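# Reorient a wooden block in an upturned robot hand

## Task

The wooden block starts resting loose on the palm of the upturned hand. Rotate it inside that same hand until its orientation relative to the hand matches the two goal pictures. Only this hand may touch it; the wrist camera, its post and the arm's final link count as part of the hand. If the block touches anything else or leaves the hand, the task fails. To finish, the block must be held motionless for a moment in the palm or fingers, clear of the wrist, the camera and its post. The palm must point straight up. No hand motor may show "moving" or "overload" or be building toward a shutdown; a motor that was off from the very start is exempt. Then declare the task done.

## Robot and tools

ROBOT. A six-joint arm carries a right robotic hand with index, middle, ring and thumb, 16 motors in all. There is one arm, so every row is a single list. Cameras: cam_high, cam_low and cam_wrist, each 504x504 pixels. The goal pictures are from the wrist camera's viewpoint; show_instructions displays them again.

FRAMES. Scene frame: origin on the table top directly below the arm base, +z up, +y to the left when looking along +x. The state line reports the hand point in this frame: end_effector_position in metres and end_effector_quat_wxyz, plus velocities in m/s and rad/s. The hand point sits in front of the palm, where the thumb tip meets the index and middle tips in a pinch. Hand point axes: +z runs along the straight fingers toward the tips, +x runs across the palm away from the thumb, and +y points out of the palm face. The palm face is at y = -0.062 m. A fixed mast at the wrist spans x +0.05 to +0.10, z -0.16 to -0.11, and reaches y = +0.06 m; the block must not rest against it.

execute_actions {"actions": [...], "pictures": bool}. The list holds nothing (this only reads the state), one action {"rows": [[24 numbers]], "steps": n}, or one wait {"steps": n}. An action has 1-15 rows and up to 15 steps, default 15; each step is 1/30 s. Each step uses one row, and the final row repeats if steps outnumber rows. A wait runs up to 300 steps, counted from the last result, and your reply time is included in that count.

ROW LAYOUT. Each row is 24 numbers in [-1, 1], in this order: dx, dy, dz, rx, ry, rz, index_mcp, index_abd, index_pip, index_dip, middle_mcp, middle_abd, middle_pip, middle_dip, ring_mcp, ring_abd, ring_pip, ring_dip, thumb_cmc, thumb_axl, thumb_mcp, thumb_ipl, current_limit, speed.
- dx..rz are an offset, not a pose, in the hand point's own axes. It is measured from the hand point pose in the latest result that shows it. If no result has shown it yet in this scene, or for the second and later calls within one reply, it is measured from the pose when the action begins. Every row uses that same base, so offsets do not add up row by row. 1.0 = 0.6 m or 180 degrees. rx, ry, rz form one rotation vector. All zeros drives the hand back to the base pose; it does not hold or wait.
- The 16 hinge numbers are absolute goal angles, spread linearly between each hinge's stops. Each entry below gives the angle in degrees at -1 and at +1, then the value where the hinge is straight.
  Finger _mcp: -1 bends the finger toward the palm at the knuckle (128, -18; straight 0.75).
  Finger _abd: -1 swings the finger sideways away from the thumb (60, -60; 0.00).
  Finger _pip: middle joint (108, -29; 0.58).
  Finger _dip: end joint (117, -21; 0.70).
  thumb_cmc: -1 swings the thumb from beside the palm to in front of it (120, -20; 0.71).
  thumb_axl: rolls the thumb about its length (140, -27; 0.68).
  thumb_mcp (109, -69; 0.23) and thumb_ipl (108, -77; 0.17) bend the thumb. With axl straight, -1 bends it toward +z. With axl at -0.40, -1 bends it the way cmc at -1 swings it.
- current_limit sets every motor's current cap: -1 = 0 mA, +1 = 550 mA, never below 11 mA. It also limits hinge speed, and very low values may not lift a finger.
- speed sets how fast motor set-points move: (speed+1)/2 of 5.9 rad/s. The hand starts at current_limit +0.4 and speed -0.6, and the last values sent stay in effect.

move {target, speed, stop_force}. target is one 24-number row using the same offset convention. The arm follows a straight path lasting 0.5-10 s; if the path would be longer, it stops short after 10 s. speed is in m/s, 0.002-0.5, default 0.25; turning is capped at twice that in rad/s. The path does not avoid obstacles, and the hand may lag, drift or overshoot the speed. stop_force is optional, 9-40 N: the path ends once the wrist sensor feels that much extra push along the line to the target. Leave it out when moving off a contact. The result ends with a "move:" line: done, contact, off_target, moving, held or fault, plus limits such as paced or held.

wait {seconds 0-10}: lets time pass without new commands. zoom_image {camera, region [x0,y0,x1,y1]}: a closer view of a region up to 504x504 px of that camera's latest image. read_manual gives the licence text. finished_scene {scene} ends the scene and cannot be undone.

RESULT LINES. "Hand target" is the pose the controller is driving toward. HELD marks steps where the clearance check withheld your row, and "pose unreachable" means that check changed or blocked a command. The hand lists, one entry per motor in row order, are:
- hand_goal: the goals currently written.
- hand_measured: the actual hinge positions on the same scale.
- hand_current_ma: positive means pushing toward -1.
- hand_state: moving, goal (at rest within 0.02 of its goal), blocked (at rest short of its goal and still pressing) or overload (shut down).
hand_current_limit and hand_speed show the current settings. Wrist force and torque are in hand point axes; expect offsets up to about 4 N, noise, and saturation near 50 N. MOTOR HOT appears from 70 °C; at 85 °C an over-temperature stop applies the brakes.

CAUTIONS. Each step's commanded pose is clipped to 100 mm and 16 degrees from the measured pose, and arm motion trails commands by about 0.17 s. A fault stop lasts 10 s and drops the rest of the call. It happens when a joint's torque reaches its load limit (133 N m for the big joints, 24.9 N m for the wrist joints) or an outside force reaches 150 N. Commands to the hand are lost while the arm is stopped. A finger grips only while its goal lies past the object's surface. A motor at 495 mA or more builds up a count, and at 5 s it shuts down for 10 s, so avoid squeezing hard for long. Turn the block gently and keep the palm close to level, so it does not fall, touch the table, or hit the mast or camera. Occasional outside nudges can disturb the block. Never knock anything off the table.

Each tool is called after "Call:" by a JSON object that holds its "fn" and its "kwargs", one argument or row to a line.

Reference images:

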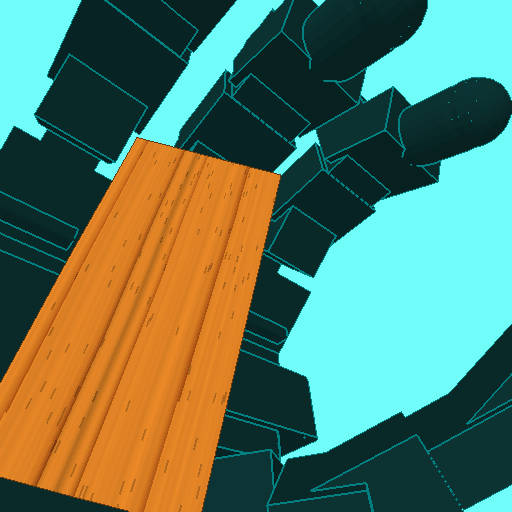

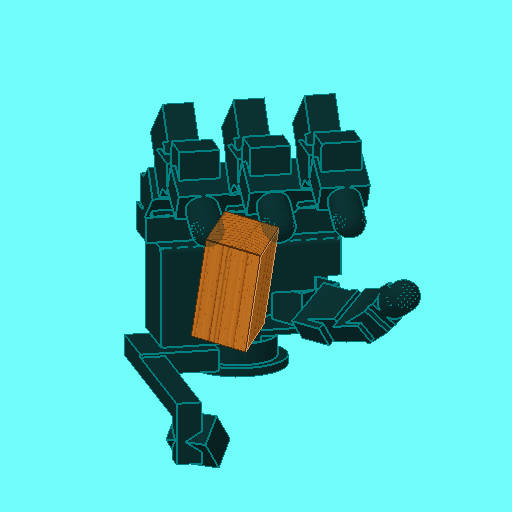

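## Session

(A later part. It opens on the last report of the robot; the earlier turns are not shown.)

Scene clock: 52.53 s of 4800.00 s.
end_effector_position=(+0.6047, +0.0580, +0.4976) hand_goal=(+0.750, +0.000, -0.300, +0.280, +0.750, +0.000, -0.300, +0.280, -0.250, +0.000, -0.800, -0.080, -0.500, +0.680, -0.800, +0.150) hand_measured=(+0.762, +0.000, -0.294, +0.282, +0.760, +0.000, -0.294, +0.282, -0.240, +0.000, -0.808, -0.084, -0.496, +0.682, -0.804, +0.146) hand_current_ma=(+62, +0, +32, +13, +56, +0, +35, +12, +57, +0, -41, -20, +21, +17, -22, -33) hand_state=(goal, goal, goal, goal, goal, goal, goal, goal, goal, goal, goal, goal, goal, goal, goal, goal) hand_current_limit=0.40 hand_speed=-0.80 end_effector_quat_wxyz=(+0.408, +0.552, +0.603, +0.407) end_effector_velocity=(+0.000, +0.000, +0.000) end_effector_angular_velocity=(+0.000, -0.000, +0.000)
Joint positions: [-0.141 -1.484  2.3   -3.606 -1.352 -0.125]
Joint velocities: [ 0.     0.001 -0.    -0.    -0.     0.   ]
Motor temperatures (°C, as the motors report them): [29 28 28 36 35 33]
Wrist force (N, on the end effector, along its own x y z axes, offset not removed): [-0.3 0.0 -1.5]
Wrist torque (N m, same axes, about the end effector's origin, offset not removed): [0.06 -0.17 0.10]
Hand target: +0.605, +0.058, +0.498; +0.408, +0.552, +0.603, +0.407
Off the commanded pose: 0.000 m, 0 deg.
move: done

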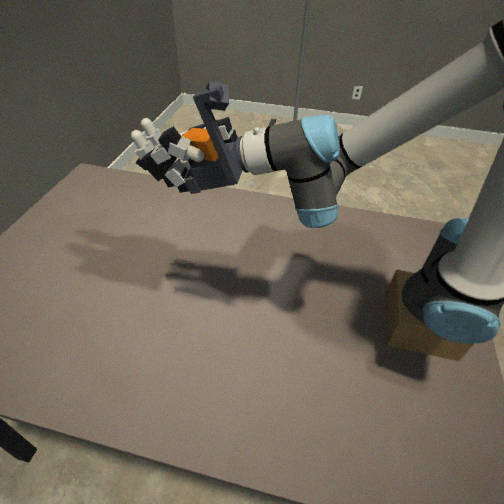

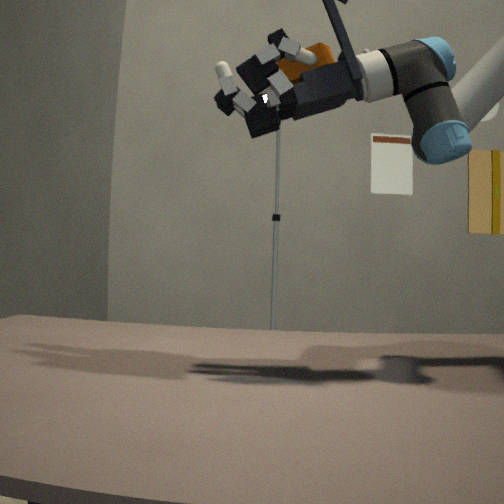

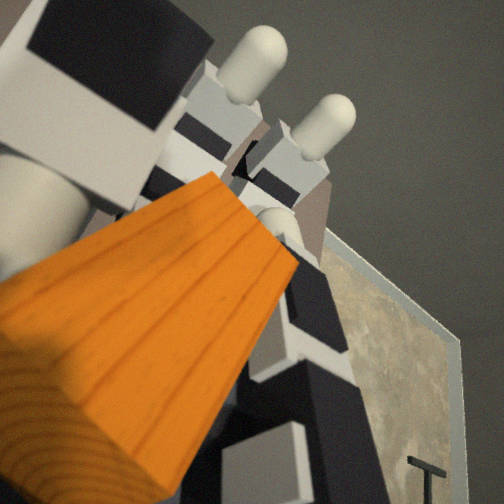

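Call:
{"fn": "move", "kwargs": {
  "target": [0,0,0,0,0,0,0.75,0,-0.3,0.28,0.75,0,-0.3,0.28,-0.4,0,-0.72,0.08,-0.57,0.45,-0.8,0.15,0.4,-0.8]
}}

Call:
{"fn": "move", "kwargs": {
  "target": [0,0,0,-0.11,0,0,0.75,0,-0.3,0.28,0.75,0,-0.3,0.28,-0.4,0,-0.72,0.08,-0.57,0.35,-0.8,0.15,0.4,-0.8],
  "speed": 0.12
}}

Call:
{"fn": "zoom_image", "kwargs": {
  "camera": "cam_high",
  "region": [110,70,270,230]
}}

Scene clock: 59.63 s of 4800.00 s.
end_effector_position=(+0.6047, +0.0580, +0.4976) hand_goal=(+0.750, +0.000, -0.300, +0.280, +0.750, +0.000, -0.300, +0.280, -0.400, +0.000, -0.720, +0.080, -0.570, +0.450, -0.800, +0.150) hand_measured=(+0.762, +0.000, -0.294, +0.282, +0.760, +0.000, -0.294, +0.282, -0.394, +0.000, -0.728, +0.076, -0.562, +0.514, -0.806, +0.146) hand_current_ma=(+62, +0, +32, +13, +56, +0, +35, +12, +37, +0, -39, -21, +44, +385, -34, -33) hand_state=(goal, goal, goal, goal, goal, goal, goal, goal, goal, goal, goal, goal, goal, blocked, goal, goal) hand_current_limit=0.40 hand_speed=-0.80 end_effector_quat_wxyz=(+0.408, +0.552, +0.603, +0.407) end_effector_velocity=(-0.000, -0.000, -0.000) end_effector_angular_velocity=(-0.000, +0.001, -0.000)
Joint positions: [-0.141 -1.484  2.3   -3.606 -1.352 -0.125]
Joint velocities: [-0.    -0.     0.001  0.001  0.    -0.   ]
Motor temperatures (°C, as the motors report them): [29 28 28 36 35 33]
Wrist force (N, on the end effector, along its own x y z axes, offset not removed): [-2.4 -0.9 0.0]
Wrist torque (N m, same axes, about the end effector's origin, offset not removed): [-0.16 0.11 -0.16]
Hand target: +0.605, +0.058, +0.498; +0.408, +0.552, +0.603, +0.407
Off the commanded pose: 0.000 m, 0 deg.
After step 90, 3.40 s passed at rest.
move: done

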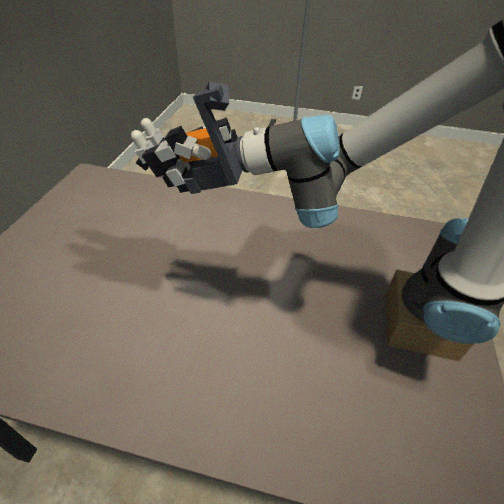

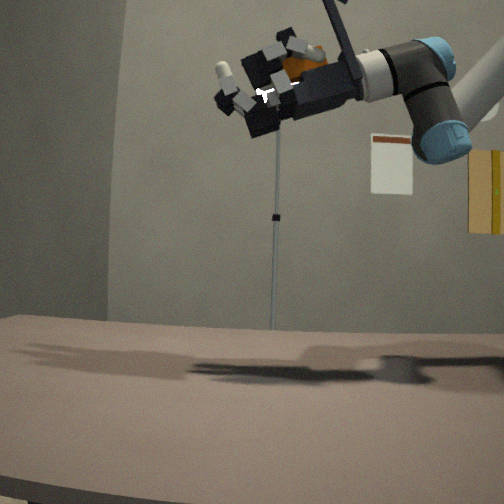

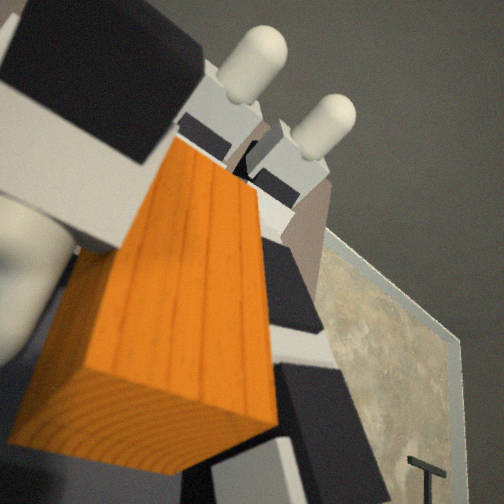

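Scene clock: 61.53 s of 4800.00 s.
end_effector_position=(+0.6049, +0.0580, +0.4978) hand_goal=(+0.750, +0.000, -0.300, +0.280, +0.750, +0.000, -0.300, +0.280, -0.400, +0.000, -0.720, +0.080, -0.570, +0.350, -0.800, +0.150) hand_measured=(+0.762, +0.000, -0.294, +0.282, +0.760, +0.000, -0.294, +0.282, -0.394, +0.000, -0.728, +0.076, -0.562, +0.512, -0.806, +0.146) hand_current_ma=(+62, +0, +32, +13, +56, +0, +35, +12, +34, +0, -36, -21, +47, +385, -35, -33) hand_state=(goal, goal, goal, goal, goal, goal, goal, goal, goal, goal, goal, goal, goal, blocked, goal, goal) hand_current_limit=0.40 hand_speed=-0.80 end_effector_quat_wxyz=(+0.497, +0.474, +0.524, +0.504) end_effector_velocity=(+0.000, -0.000, +0.001) end_effector_angular_velocity=(+0.000, -0.017, -0.001)
Joint positions: [-0.141 -1.174  2.234 -4.203 -1.323 -0.042]
Joint velocities: [ 0.001  0.014 -0.009 -0.023 -0.002  0.004]
Motor temperatures (°C, as the motors report them): [29 28 28 36 35 33]
Wrist force (N, on the end effector, along its own x y z axes, offset not removed): [-1.2 -1.6 -1.2]
Wrist torque (N m, same axes, about the end effector's origin, offset not removed): [-0.20 0.00 -0.10]
Hand target: +0.605, +0.058, +0.498; +0.497, +0.474, +0.524, +0.504
Off the commanded pose: 0.000 m, 0 deg.
move: done

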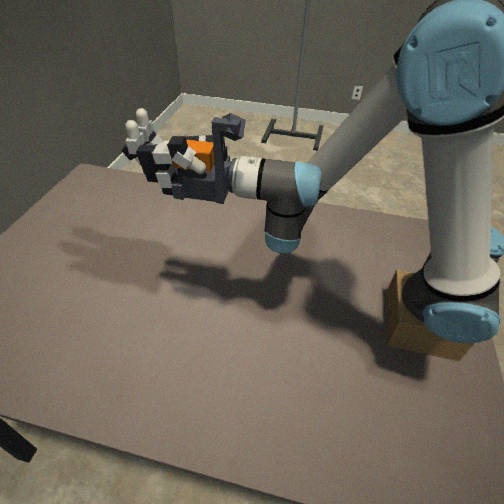

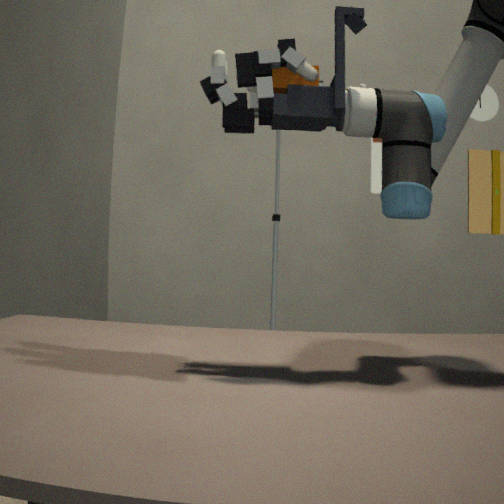

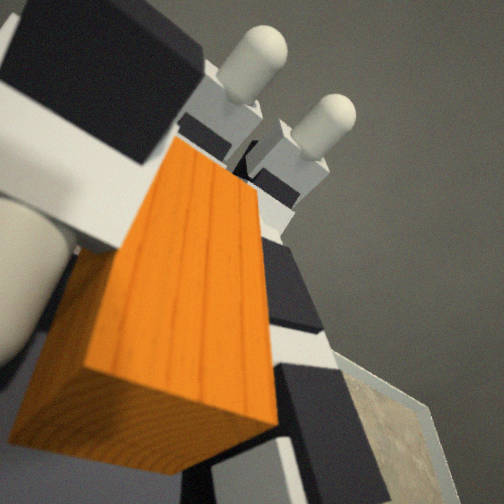

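Region (110, 70, 270, 230) of cam_high's 504x504 image, scaled by 3.150, with more detail than that image has.

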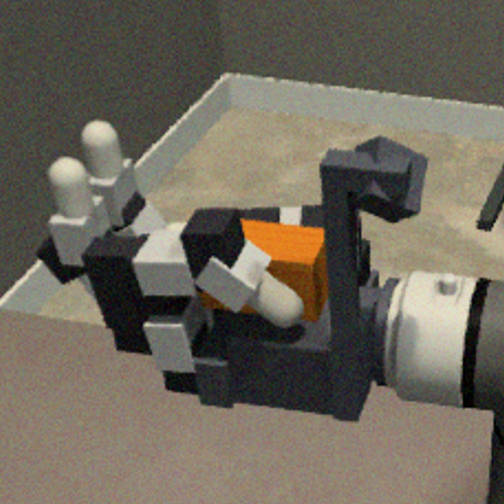

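Call:
{"fn": "move", "kwargs": {
  "target": [0,0,0,0,0,0,0.75,0,-0.3,0.28,0.45,0,0,0.28,-0.4,0,-0.72,0.08,-0.57,0.35,-0.55,0.15,0.5,-0.85]
}}

Call:
{"fn": "zoom_image", "kwargs": {
  "camera": "cam_high",
  "region": [110,70,270,230]
}}

Scene clock: 79.87 s of 4800.00 s.
end_effector_position=(+0.6049, +0.0580, +0.4978) hand_goal=(+0.750, +0.000, -0.300, +0.280, +0.450, +0.000, +0.000, +0.280, -0.400, +0.000, -0.720, +0.080, -0.570, +0.350, -0.550, +0.150) hand_measured=(+0.762, +0.000, -0.294, +0.282, +0.478, +0.000, -0.002, +0.282, -0.400, -0.008, -0.724, +0.076, -0.554, +0.506, -0.576, +0.146) hand_current_ma=(+62, +0, +32, +13, +144, +0, -7, +12, -5, -39, -21, -18, +88, +412, -166, -33) hand_state=(goal, goal, goal, goal, blocked, goal, goal, goal, goal, goal, goal, goal, goal, blocked, blocked, goal) hand_current_limit=0.50 hand_speed=-0.85 end_effector_quat_wxyz=(+0.497, +0.474, +0.524, +0.504) end_effector_velocity=(+0.000, +0.000, +0.000) end_effector_angular_velocity=(-0.000, +0.000, -0.000)
Joint positions: [-0.141 -1.174  2.234 -4.203 -1.323 -0.042]
Joint velocities: [ 0.  0. -0.  0. -0. -0.]
Motor temperatures (°C, as the motors report them): [29 28 28 36 35 33]
Wrist force (N, on the end effector, along its own x y z axes, offset not removed): [-1.0 -1.8 0.6]
Wrist torque (N m, same axes, about the end effector's origin, offset not removed): [-0.43 -0.07 -0.06]
Hand target: +0.605, +0.058, +0.498; +0.497, +0.474, +0.524, +0.504
Off the commanded pose: 0.000 m, 0 deg.
After step 90, 14.17 s passed at rest.
move: done

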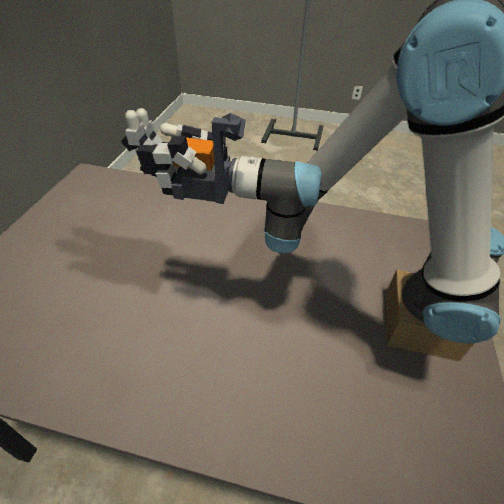

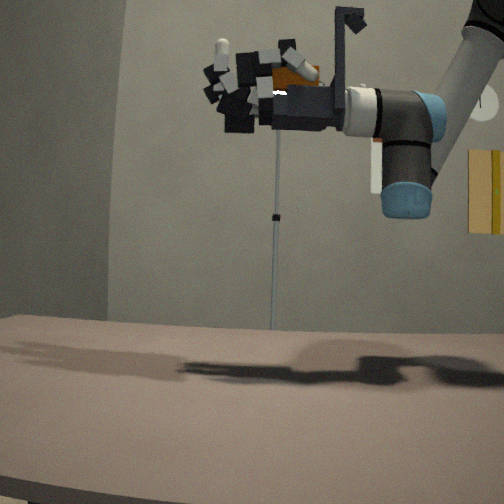

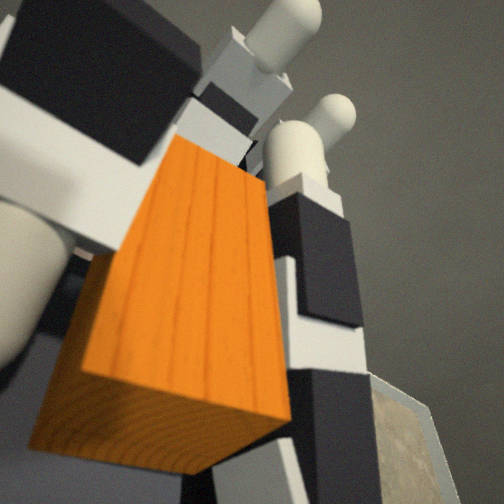

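Region (110, 70, 270, 230) of cam_high's 504x504 image, scaled by 3.150, with more detail than that image has.

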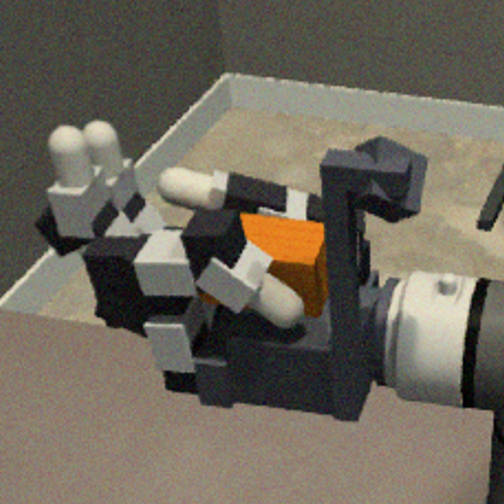

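Call:
{"fn": "move", "kwargs": {
  "target": [0,0,0,0,0,0,0.7,0,0.5,-0.4,0.75,0,0.5,-0.4,-0.4,0,0.3,-0.4,-0.57,0.6,-0.75,0.15,0.5,-0.6]
}}

Call:
{"fn": "move", "kwargs": {
  "target": [0,0,0,0,0,0,0.7,0,0.5,-0.4,0.75,0,0.5,-0.4,0.7,0,0.45,-0.4,-0.57,0.55,-0.75,0.15,0.5,-0.6]
}}

Call:
{"fn": "move", "kwargs": {
  "target": [0,0,0,0.13,0,0,0.7,0,0.5,-0.4,0.75,0,0.5,-0.4,0.7,0,0.45,-0.4,-0.57,0.42,-0.75,0.15,0.5,-0.93],
  "speed": 0.12
}}

Scene clock: 86.43 s of 4800.00 s.
end_effector_position=(+0.6049, +0.0580, +0.4978) hand_goal=(+0.700, +0.000, +0.500, -0.400, +0.750, +0.000, +0.500, -0.400, -0.400, +0.000, +0.300, -0.400, -0.570, +0.600, -0.750, +0.150) hand_measured=(+0.724, +0.000, +0.500, -0.396, +0.760, +0.000, +0.500, -0.398, -0.402, -0.004, +0.296, -0.398, -0.568, +0.598, -0.754, +0.146) hand_current_ma=(+128, +0, +0, +16, +59, +0, +0, +15, -8, -18, -25, +11, +11, -17, -25, -33) hand_state=(blocked, goal, goal, goal, goal, goal, goal, goal, goal, goal, goal, goal, goal, goal, goal, goal) hand_current_limit=0.50 hand_speed=-0.60 end_effector_quat_wxyz=(+0.497, +0.474, +0.524, +0.504) end_effector_velocity=(+0.000, -0.001, +0.001) end_effector_angular_velocity=(-0.000, -0.001, -0.001)
Joint positions: [-0.141 -1.174  2.234 -4.203 -1.323 -0.042]
Joint velocities: [-0.001  0.    -0.002  0.001  0.    -0.   ]
Motor temperatures (°C, as the motors report them): [29 28 28 36 35 33]
Wrist force (N, on the end effector, along its own x y z axes, offset not removed): [-1.1 0.0 -1.4]
Wrist torque (N m, same axes, about the end effector's origin, offset not removed): [0.06 -0.03 0.03]
Hand target: +0.605, +0.058, +0.498; +0.497, +0.474, +0.524, +0.504
Off the commanded pose: 0.000 m, 0 deg.
After step 90, 2.23 s passed at rest.
move: done

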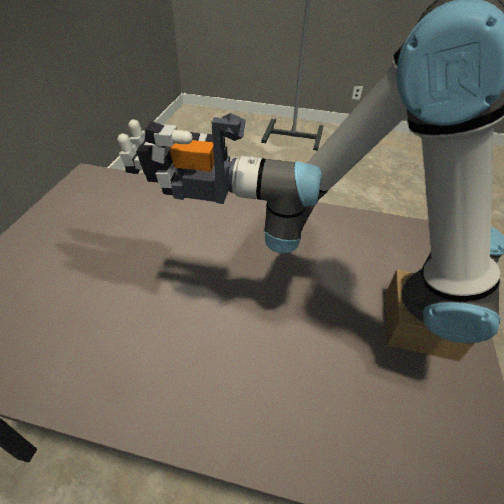

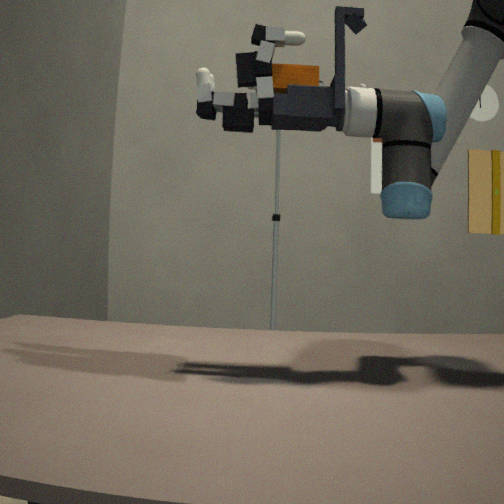

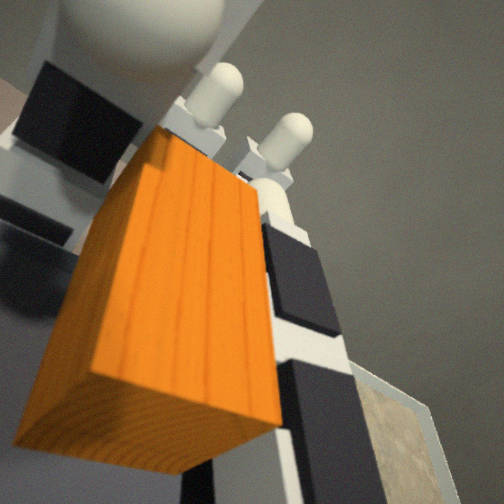

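Scene clock: 87.90 s of 4800.00 s.
end_effector_position=(+0.6049, +0.0580, +0.4978) hand_goal=(+0.700, +0.000, +0.500, -0.400, +0.750, +0.000, +0.500, -0.400, +0.700, +0.000, +0.450, -0.400, -0.570, +0.550, -0.750, +0.150) hand_measured=(+0.724, +0.000, +0.500, -0.396, +0.760, +0.000, +0.500, -0.398, +0.710, -0.004, +0.450, -0.398, -0.568, +0.552, -0.754, +0.146) hand_current_ma=(+128, +0, +0, +16, +59, +0, +0, +15, +51, -18, +1, +11, +8, +12, -25, -33) hand_state=(blocked, goal, goal, goal, goal, goal, goal, goal, goal, goal, goal, goal, goal, goal, goal, goal) hand_current_limit=0.50 hand_speed=-0.60 end_effector_quat_wxyz=(+0.497, +0.474, +0.524, +0.504) end_effector_velocity=(-0.000, -0.000, +0.001) end_effector_angular_velocity=(-0.001, -0.002, -0.000)
Joint positions: [-0.141 -1.174  2.234 -4.203 -1.323 -0.042]
Joint velocities: [-0.001 -0.    -0.001 -0.001  0.    -0.   ]
Motor temperatures (°C, as the motors report them): [29 28 28 36 35 33]
Wrist force (N, on the end effector, along its own x y z axes, offset not removed): [-1.5 -0.4 -1.5]
Wrist torque (N m, same axes, about the end effector's origin, offset not removed): [0.13 0.12 -0.14]
Hand target: +0.605, +0.058, +0.498; +0.497, +0.474, +0.524, +0.504
Off the commanded pose: 0.000 m, 0 deg.
move: done

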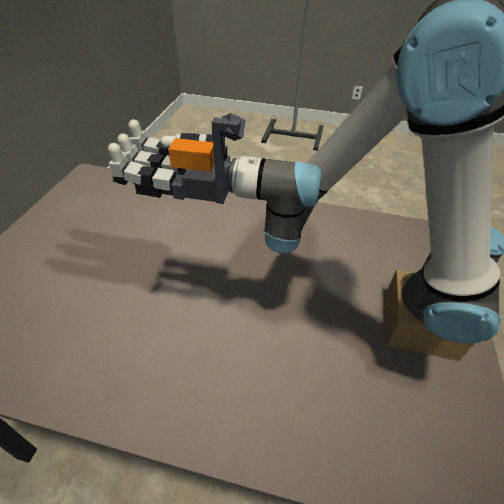

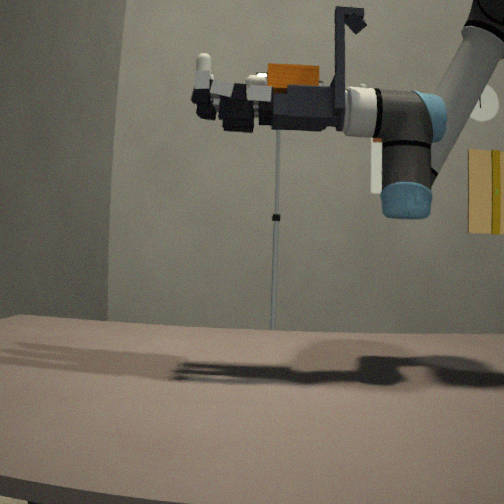

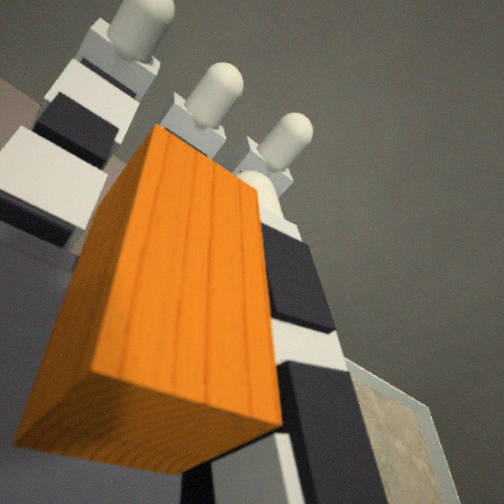

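Scene clock: 90.07 s of 4800.00 s.
end_effector_position=(+0.6046, +0.0581, +0.4975) hand_goal=(+0.700, +0.000, +0.500, -0.400, +0.750, +0.000, +0.500, -0.400, +0.700, +0.000, +0.450, -0.400, -0.570, +0.420, -0.750, +0.150) hand_measured=(+0.724, +0.000, +0.500, -0.396, +0.760, +0.000, +0.500, -0.398, +0.710, -0.004, +0.450, -0.398, -0.570, +0.426, -0.754, +0.146) hand_current_ma=(+128, +0, +0, +16, +59, +0, +0, +15, +52, -18, +1, +11, +5, +34, -25, -33) hand_state=(blocked, goal, goal, goal, goal, goal, goal, goal, goal, goal, goal, goal, goal, goal, goal, goal) hand_current_limit=0.50 hand_speed=-0.93 end_effector_quat_wxyz=(+0.391, +0.564, +0.615, +0.388) end_effector_velocity=(+0.001, -0.001, +0.001) end_effector_angular_velocity=(-0.001, +0.015, -0.002)
Joint positions: [-0.139 -1.536  2.293 -3.484 -1.362 -0.138]
Joint velocities: [-0.001 -0.013 -0.006  0.034 -0.003 -0.004]
Motor temperatures (°C, as the motors report them): [29 28 28 36 35 33]
Wrist force (N, on the end effector, along its own x y z axes, offset not removed): [-1.2 -2.0 -0.8]
Wrist torque (N m, same axes, about the end effector's origin, offset not removed): [-0.14 0.00 -0.06]
Hand target: +0.605, +0.058, +0.498; +0.390, +0.565, +0.616, +0.387
Off the commanded pose: 0.000 m, 0 deg.
move: done

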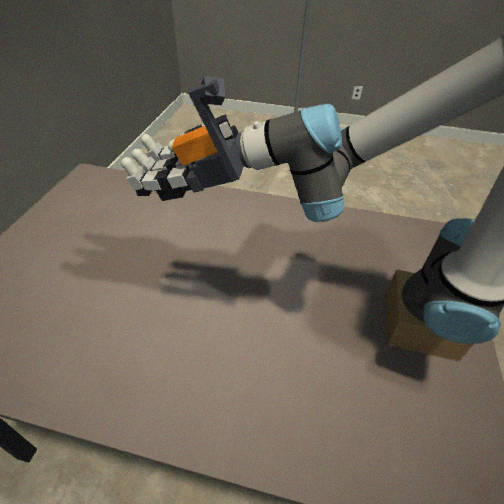

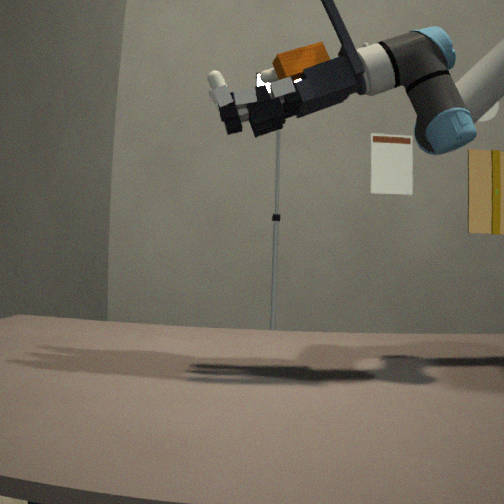

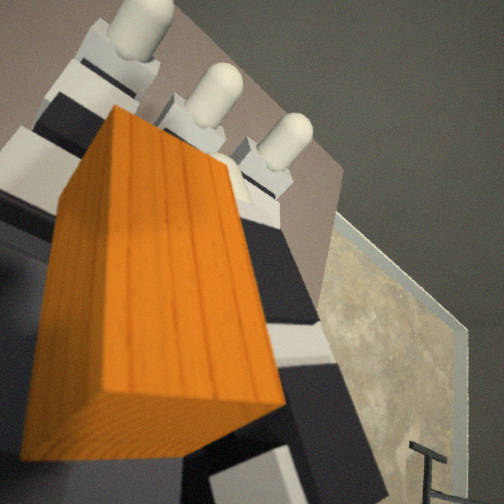

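Call:
{"fn": "move", "kwargs": {
  "target": [0,0,0,0.05,0,0,0.7,0,0.45,-0.6,0.75,0,0.45,-0.6,0.75,0,0.45,-0.6,-0.57,0.6,-0.75,0.15,0.5,-0.6],
  "speed": 0.06
}}

Scene clock: 95.23 s of 4800.00 s.
end_effector_position=(+0.6045, +0.0581, +0.4975) hand_goal=(+0.700, +0.000, +0.450, -0.600, +0.750, +0.000, +0.450, -0.600, +0.750, +0.000, +0.450, -0.600, -0.570, +0.600, -0.750, +0.150) hand_measured=(+0.722, +0.000, +0.458, -0.596, +0.762, +0.000, +0.458, -0.596, +0.762, -0.004, +0.452, -0.596, -0.570, +0.598, -0.754, +0.146) hand_current_ma=(+121, +0, +41, +17, +64, +0, +45, +16, +67, -17, +15, +19, +2, -13, -26, -33) hand_state=(blocked, goal, goal, goal, goal, goal, goal, goal, goal, goal, goal, goal, goal, goal, goal, goal) hand_current_limit=0.50 hand_speed=-0.60 end_effector_quat_wxyz=(+0.346, +0.593, +0.643, +0.339) end_effector_velocity=(+0.000, +0.000, +0.001) end_effector_angular_velocity=(-0.001, +0.016, -0.000)
Joint positions: [-0.131 -1.642  2.25  -3.179 -1.393 -0.164]
Joint velocities: [ 0.001 -0.009 -0.008  0.033 -0.003 -0.002]
Motor temperatures (°C, as the motors report them): [29 28 28 36 35 33]
Wrist force (N, on the end effector, along its own x y z axes, offset not removed): [-2.2 -0.4 -0.8]
Wrist torque (N m, same axes, about the end effector's origin, offset not removed): [0.07 0.02 -0.11]
Hand target: +0.604, +0.058, +0.497; +0.346, +0.593, +0.644, +0.338
Off the commanded pose: 0.000 m, 0 deg.
After step 90, 0.53 s passed at rest.
move: done

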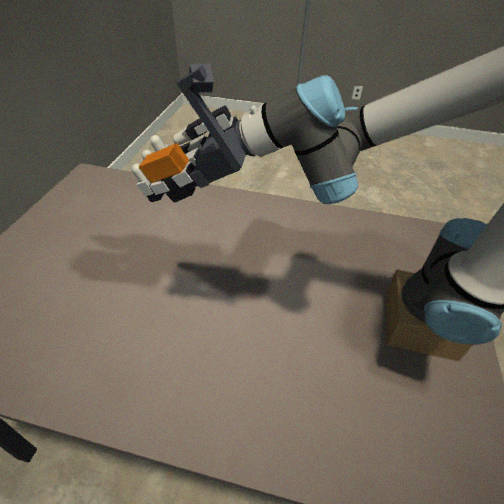

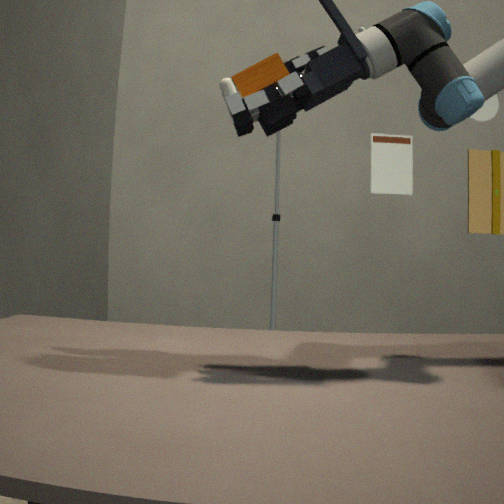

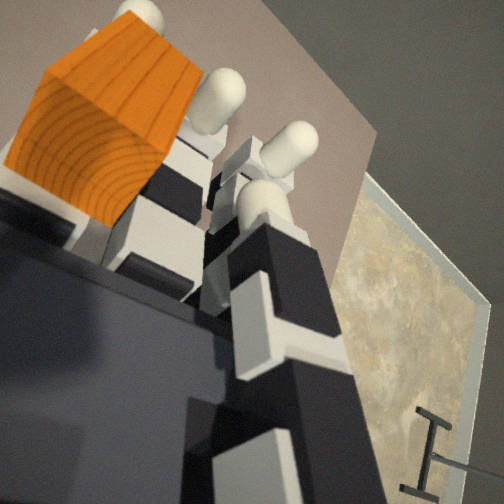

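Call:
{"fn": "move", "kwargs": {
  "target": [0,0,0,-0.18,0,0,0.7,0,0.45,-0.6,0.8,0,0.55,-0.3,0.65,0,0.45,-0.5,-0.57,0.3,-0.7,0.15,0.5,-0.85],
  "speed": 0.12
}}

Call:
{"fn": "move", "kwargs": {
  "target": [0,0,0,0,0,0,0.4,0,0.45,-0.3,0.8,0,0.58,0.3,0.45,-0.2,0.55,-0.2,-0.57,0.2,-0.7,0.15,0.5,-0.85]
}}

Call:
{"fn": "zoom_image", "kwargs": {
  "camera": "cam_high",
  "region": [90,70,250,230]
}}

Scene clock: 105.53 s of 4800.00 s.
end_effector_position=(+0.6047, +0.0581, +0.4977) hand_goal=(+0.700, +0.000, +0.450, -0.600, +0.800, +0.000, +0.550, -0.300, +0.650, +0.000, +0.450, -0.500, -0.570, +0.300, -0.700, +0.150) hand_measured=(+0.722, +0.000, +0.458, -0.598, +0.810, +0.000, +0.550, -0.302, +0.684, -0.004, +0.452, -0.502, -0.570, +0.304, -0.712, +0.146) hand_current_ma=(+120, +0, +41, +14, +56, +0, +1, -12, +177, -17, +15, -13, -2, +33, -85, -32) hand_state=(blocked, goal, goal, goal, goal, goal, goal, goal, blocked, goal, goal, goal, goal, goal, goal, goal) hand_current_limit=0.50 hand_speed=-0.85 end_effector_quat_wxyz=(+0.497, +0.473, +0.524, +0.505) end_effector_velocity=(+0.000, -0.001, +0.000) end_effector_angular_velocity=(+0.001, -0.015, -0.002)
Joint positions: [-0.141 -1.172  2.233 -4.207 -1.323 -0.042]
Joint velocities: [ 0.     0.014 -0.008 -0.021 -0.002  0.004]
Motor temperatures (°C, as the motors report them): [29 28 28 36 35 33]
Wrist force (N, on the end effector, along its own x y z axes, offset not removed): [-1.2 -1.1 -0.7]
Wrist torque (N m, same axes, about the end effector's origin, offset not removed): [-0.07 0.05 -0.05]
Hand target: +0.605, +0.058, +0.498; +0.498, +0.473, +0.523, +0.505
Off the commanded pose: 0.000 m, 0 deg.
After step 90, 4.47 s passed at rest.
move: done

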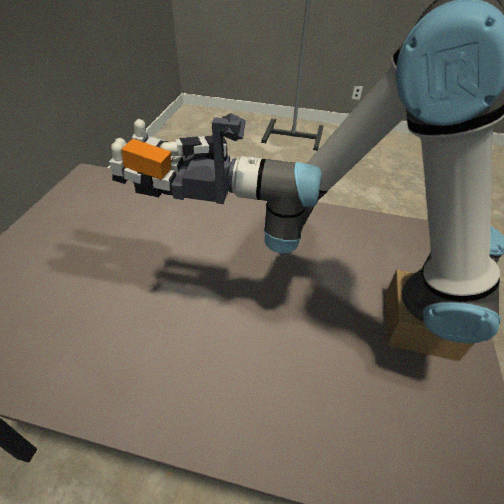

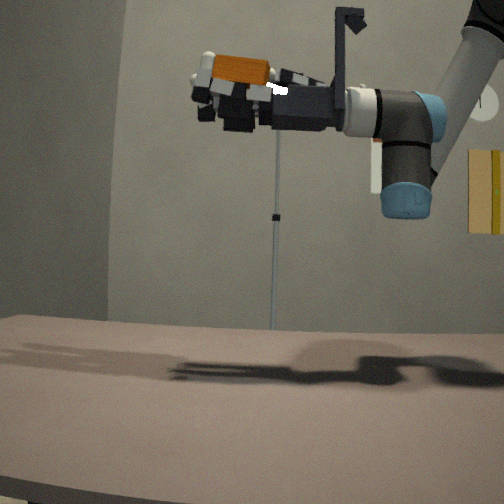

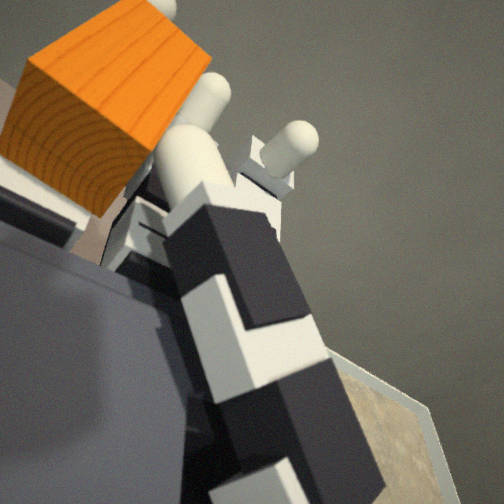

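Scene clock: 107.43 s of 4800.00 s.
end_effector_position=(+0.6047, +0.0581, +0.4977) hand_goal=(+0.400, +0.000, +0.450, -0.300, +0.800, +0.000, +0.580, +0.300, +0.450, -0.200, +0.550, -0.200, -0.570, +0.200, -0.700, +0.150) hand_measured=(+0.424, +0.000, +0.458, -0.304, +0.810, +0.000, +0.580, +0.298, +0.482, -0.198, +0.550, -0.202, -0.572, +0.202, -0.712, +0.146) hand_current_ma=(+131, +0, +37, -17, +58, +0, +3, -11, +170, +12, +3, -14, -9, +13, -80, -30) hand_state=(blocked, goal, goal, goal, goal, goal, goal, goal, blocked, goal, goal, goal, goal, goal, goal, goal) hand_current_limit=0.50 hand_speed=-0.85 end_effector_quat_wxyz=(+0.497, +0.473, +0.524, +0.505) end_effector_velocity=(-0.000, +0.000, +0.000) end_effector_angular_velocity=(-0.001, -0.001, -0.000)
Joint positions: [-0.141 -1.172  2.233 -4.207 -1.323 -0.042]
Joint velocities: [ 0.    -0.    -0.    -0.001 -0.    -0.   ]
Motor temperatures (°C, as the motors report them): [29 28 28 36 35 33]
Wrist force (N, on the end effector, along its own x y z axes, offset not removed): [-3.0 -0.8 -0.5]
Wrist torque (N m, same axes, about the end effector's origin, offset not removed): [-0.02 0.22 -0.19]
Hand target: +0.605, +0.058, +0.498; +0.497, +0.473, +0.524, +0.505
Off the commanded pose: 0.000 m, 0 deg.
move: done

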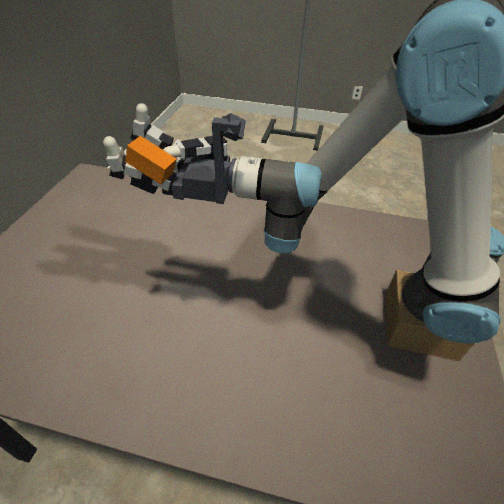

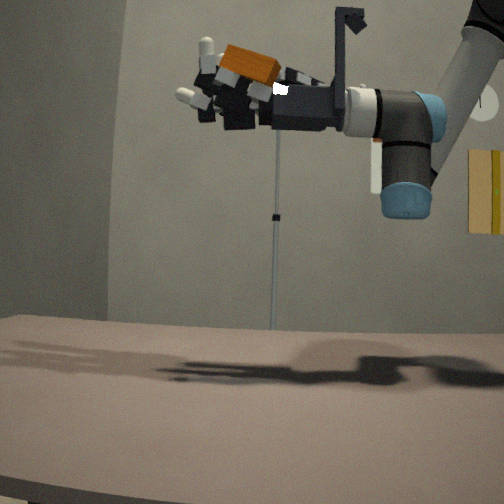

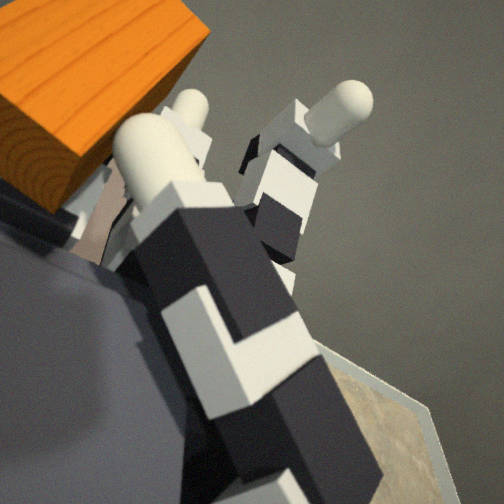

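Region (90, 70, 250, 230) of cam_high's 504x504 image, scaled by 3.150, with more detail than that image has.

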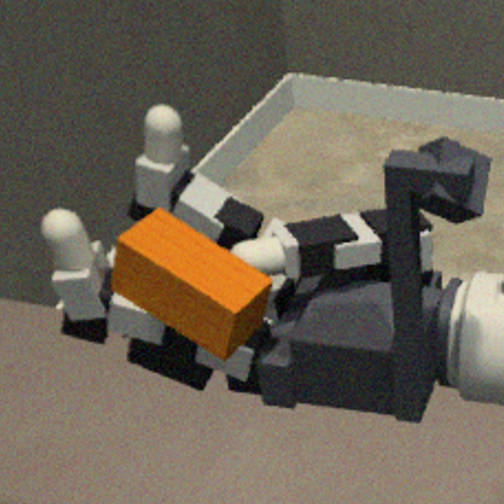

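Call:
{"fn": "move", "kwargs": {
  "target": [0,0,0,0,0,0.15,0.45,0,0.2,-0.3,0.68,0,0.55,-0.4,0.62,0,0.55,-0.4,-0.57,0.65,-0.55,0.15,0.5,-0.8],
  "speed": 0.08
}}

Call:
{"fn": "zoom_image", "kwargs": {
  "camera": "cam_high",
  "region": [90,70,250,230]
}}

Scene clock: 115.27 s of 4800.00 s.
end_effector_position=(+0.6047, +0.0581, +0.4976) hand_goal=(+0.450, +0.000, +0.200, -0.300, +0.680, +0.000, +0.550, -0.400, +0.620, +0.000, +0.550, -0.400, -0.570, +0.650, -0.550, +0.150) hand_measured=(+0.458, +0.000, +0.206, -0.304, +0.708, +0.000, +0.558, -0.398, +0.632, +0.000, +0.550, -0.398, -0.568, +0.652, -0.562, +0.146) hand_current_ma=(+45, +3, +30, -16, +144, +1, +43, +15, +67, -2, +4, +14, +8, +8, -76, -29) hand_state=(goal, goal, goal, goal, blocked, goal, goal, goal, goal, goal, goal, goal, moving, moving, goal, goal) hand_current_limit=0.50 hand_speed=-0.80 end_effector_quat_wxyz=(+0.366, +0.582, +0.399, +0.606) end_effector_velocity=(-0.000, -0.001, -0.000) end_effector_angular_velocity=(+0.016, +0.001, -0.002)
Joint positions: [-0.04  -1.208  2.209 -4.147 -1.423  0.427]
Joint velocities: [ 0.002 -0.002 -0.     0.002 -0.003  0.016]
Motor temperatures (°C, as the motors report them): [29 28 28 36 35 33]
Wrist force (N, on the end effector, along its own x y z axes, offset not removed): [-2.7 -1.8 -0.5]
Wrist torque (N m, same axes, about the end effector's origin, offset not removed): [-0.10 0.11 -0.06]
Hand target: +0.605, +0.058, +0.498; +0.366, +0.582, +0.399, +0.607
Off the commanded pose: 0.000 m, 0 deg.
After step 90, 1.50 s passed at rest.
move: done

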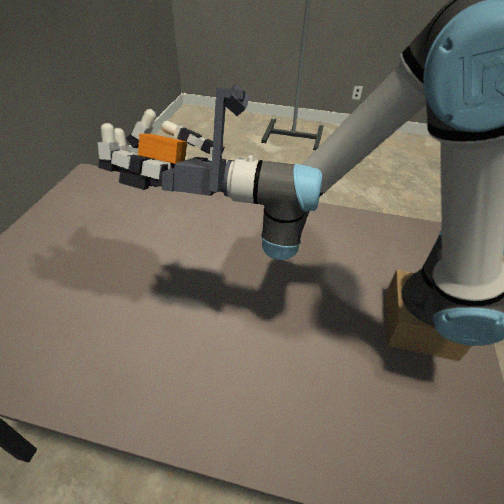

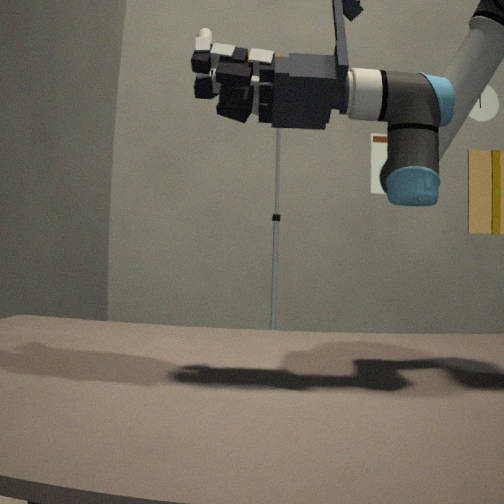

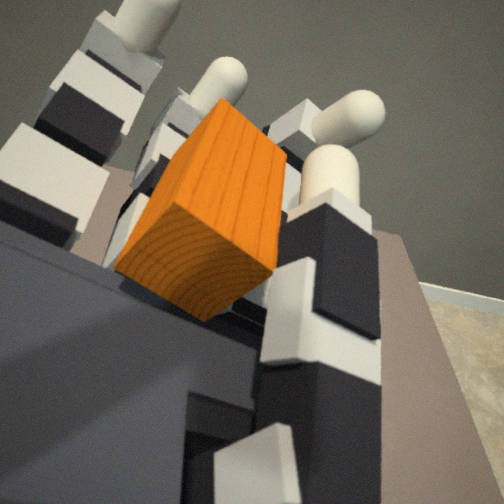

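Region (90, 70, 250, 230) of cam_high's 504x504 image, scaled by 3.150, with more detail than that image has.

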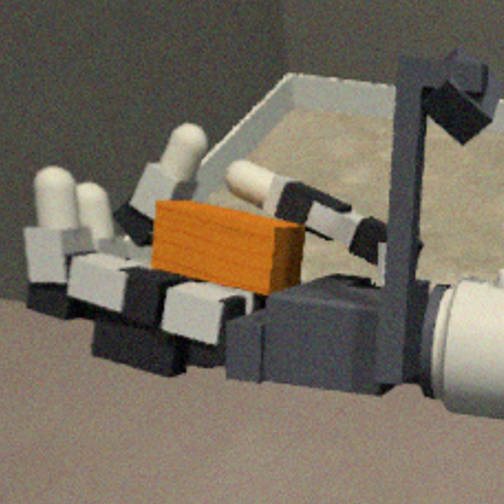

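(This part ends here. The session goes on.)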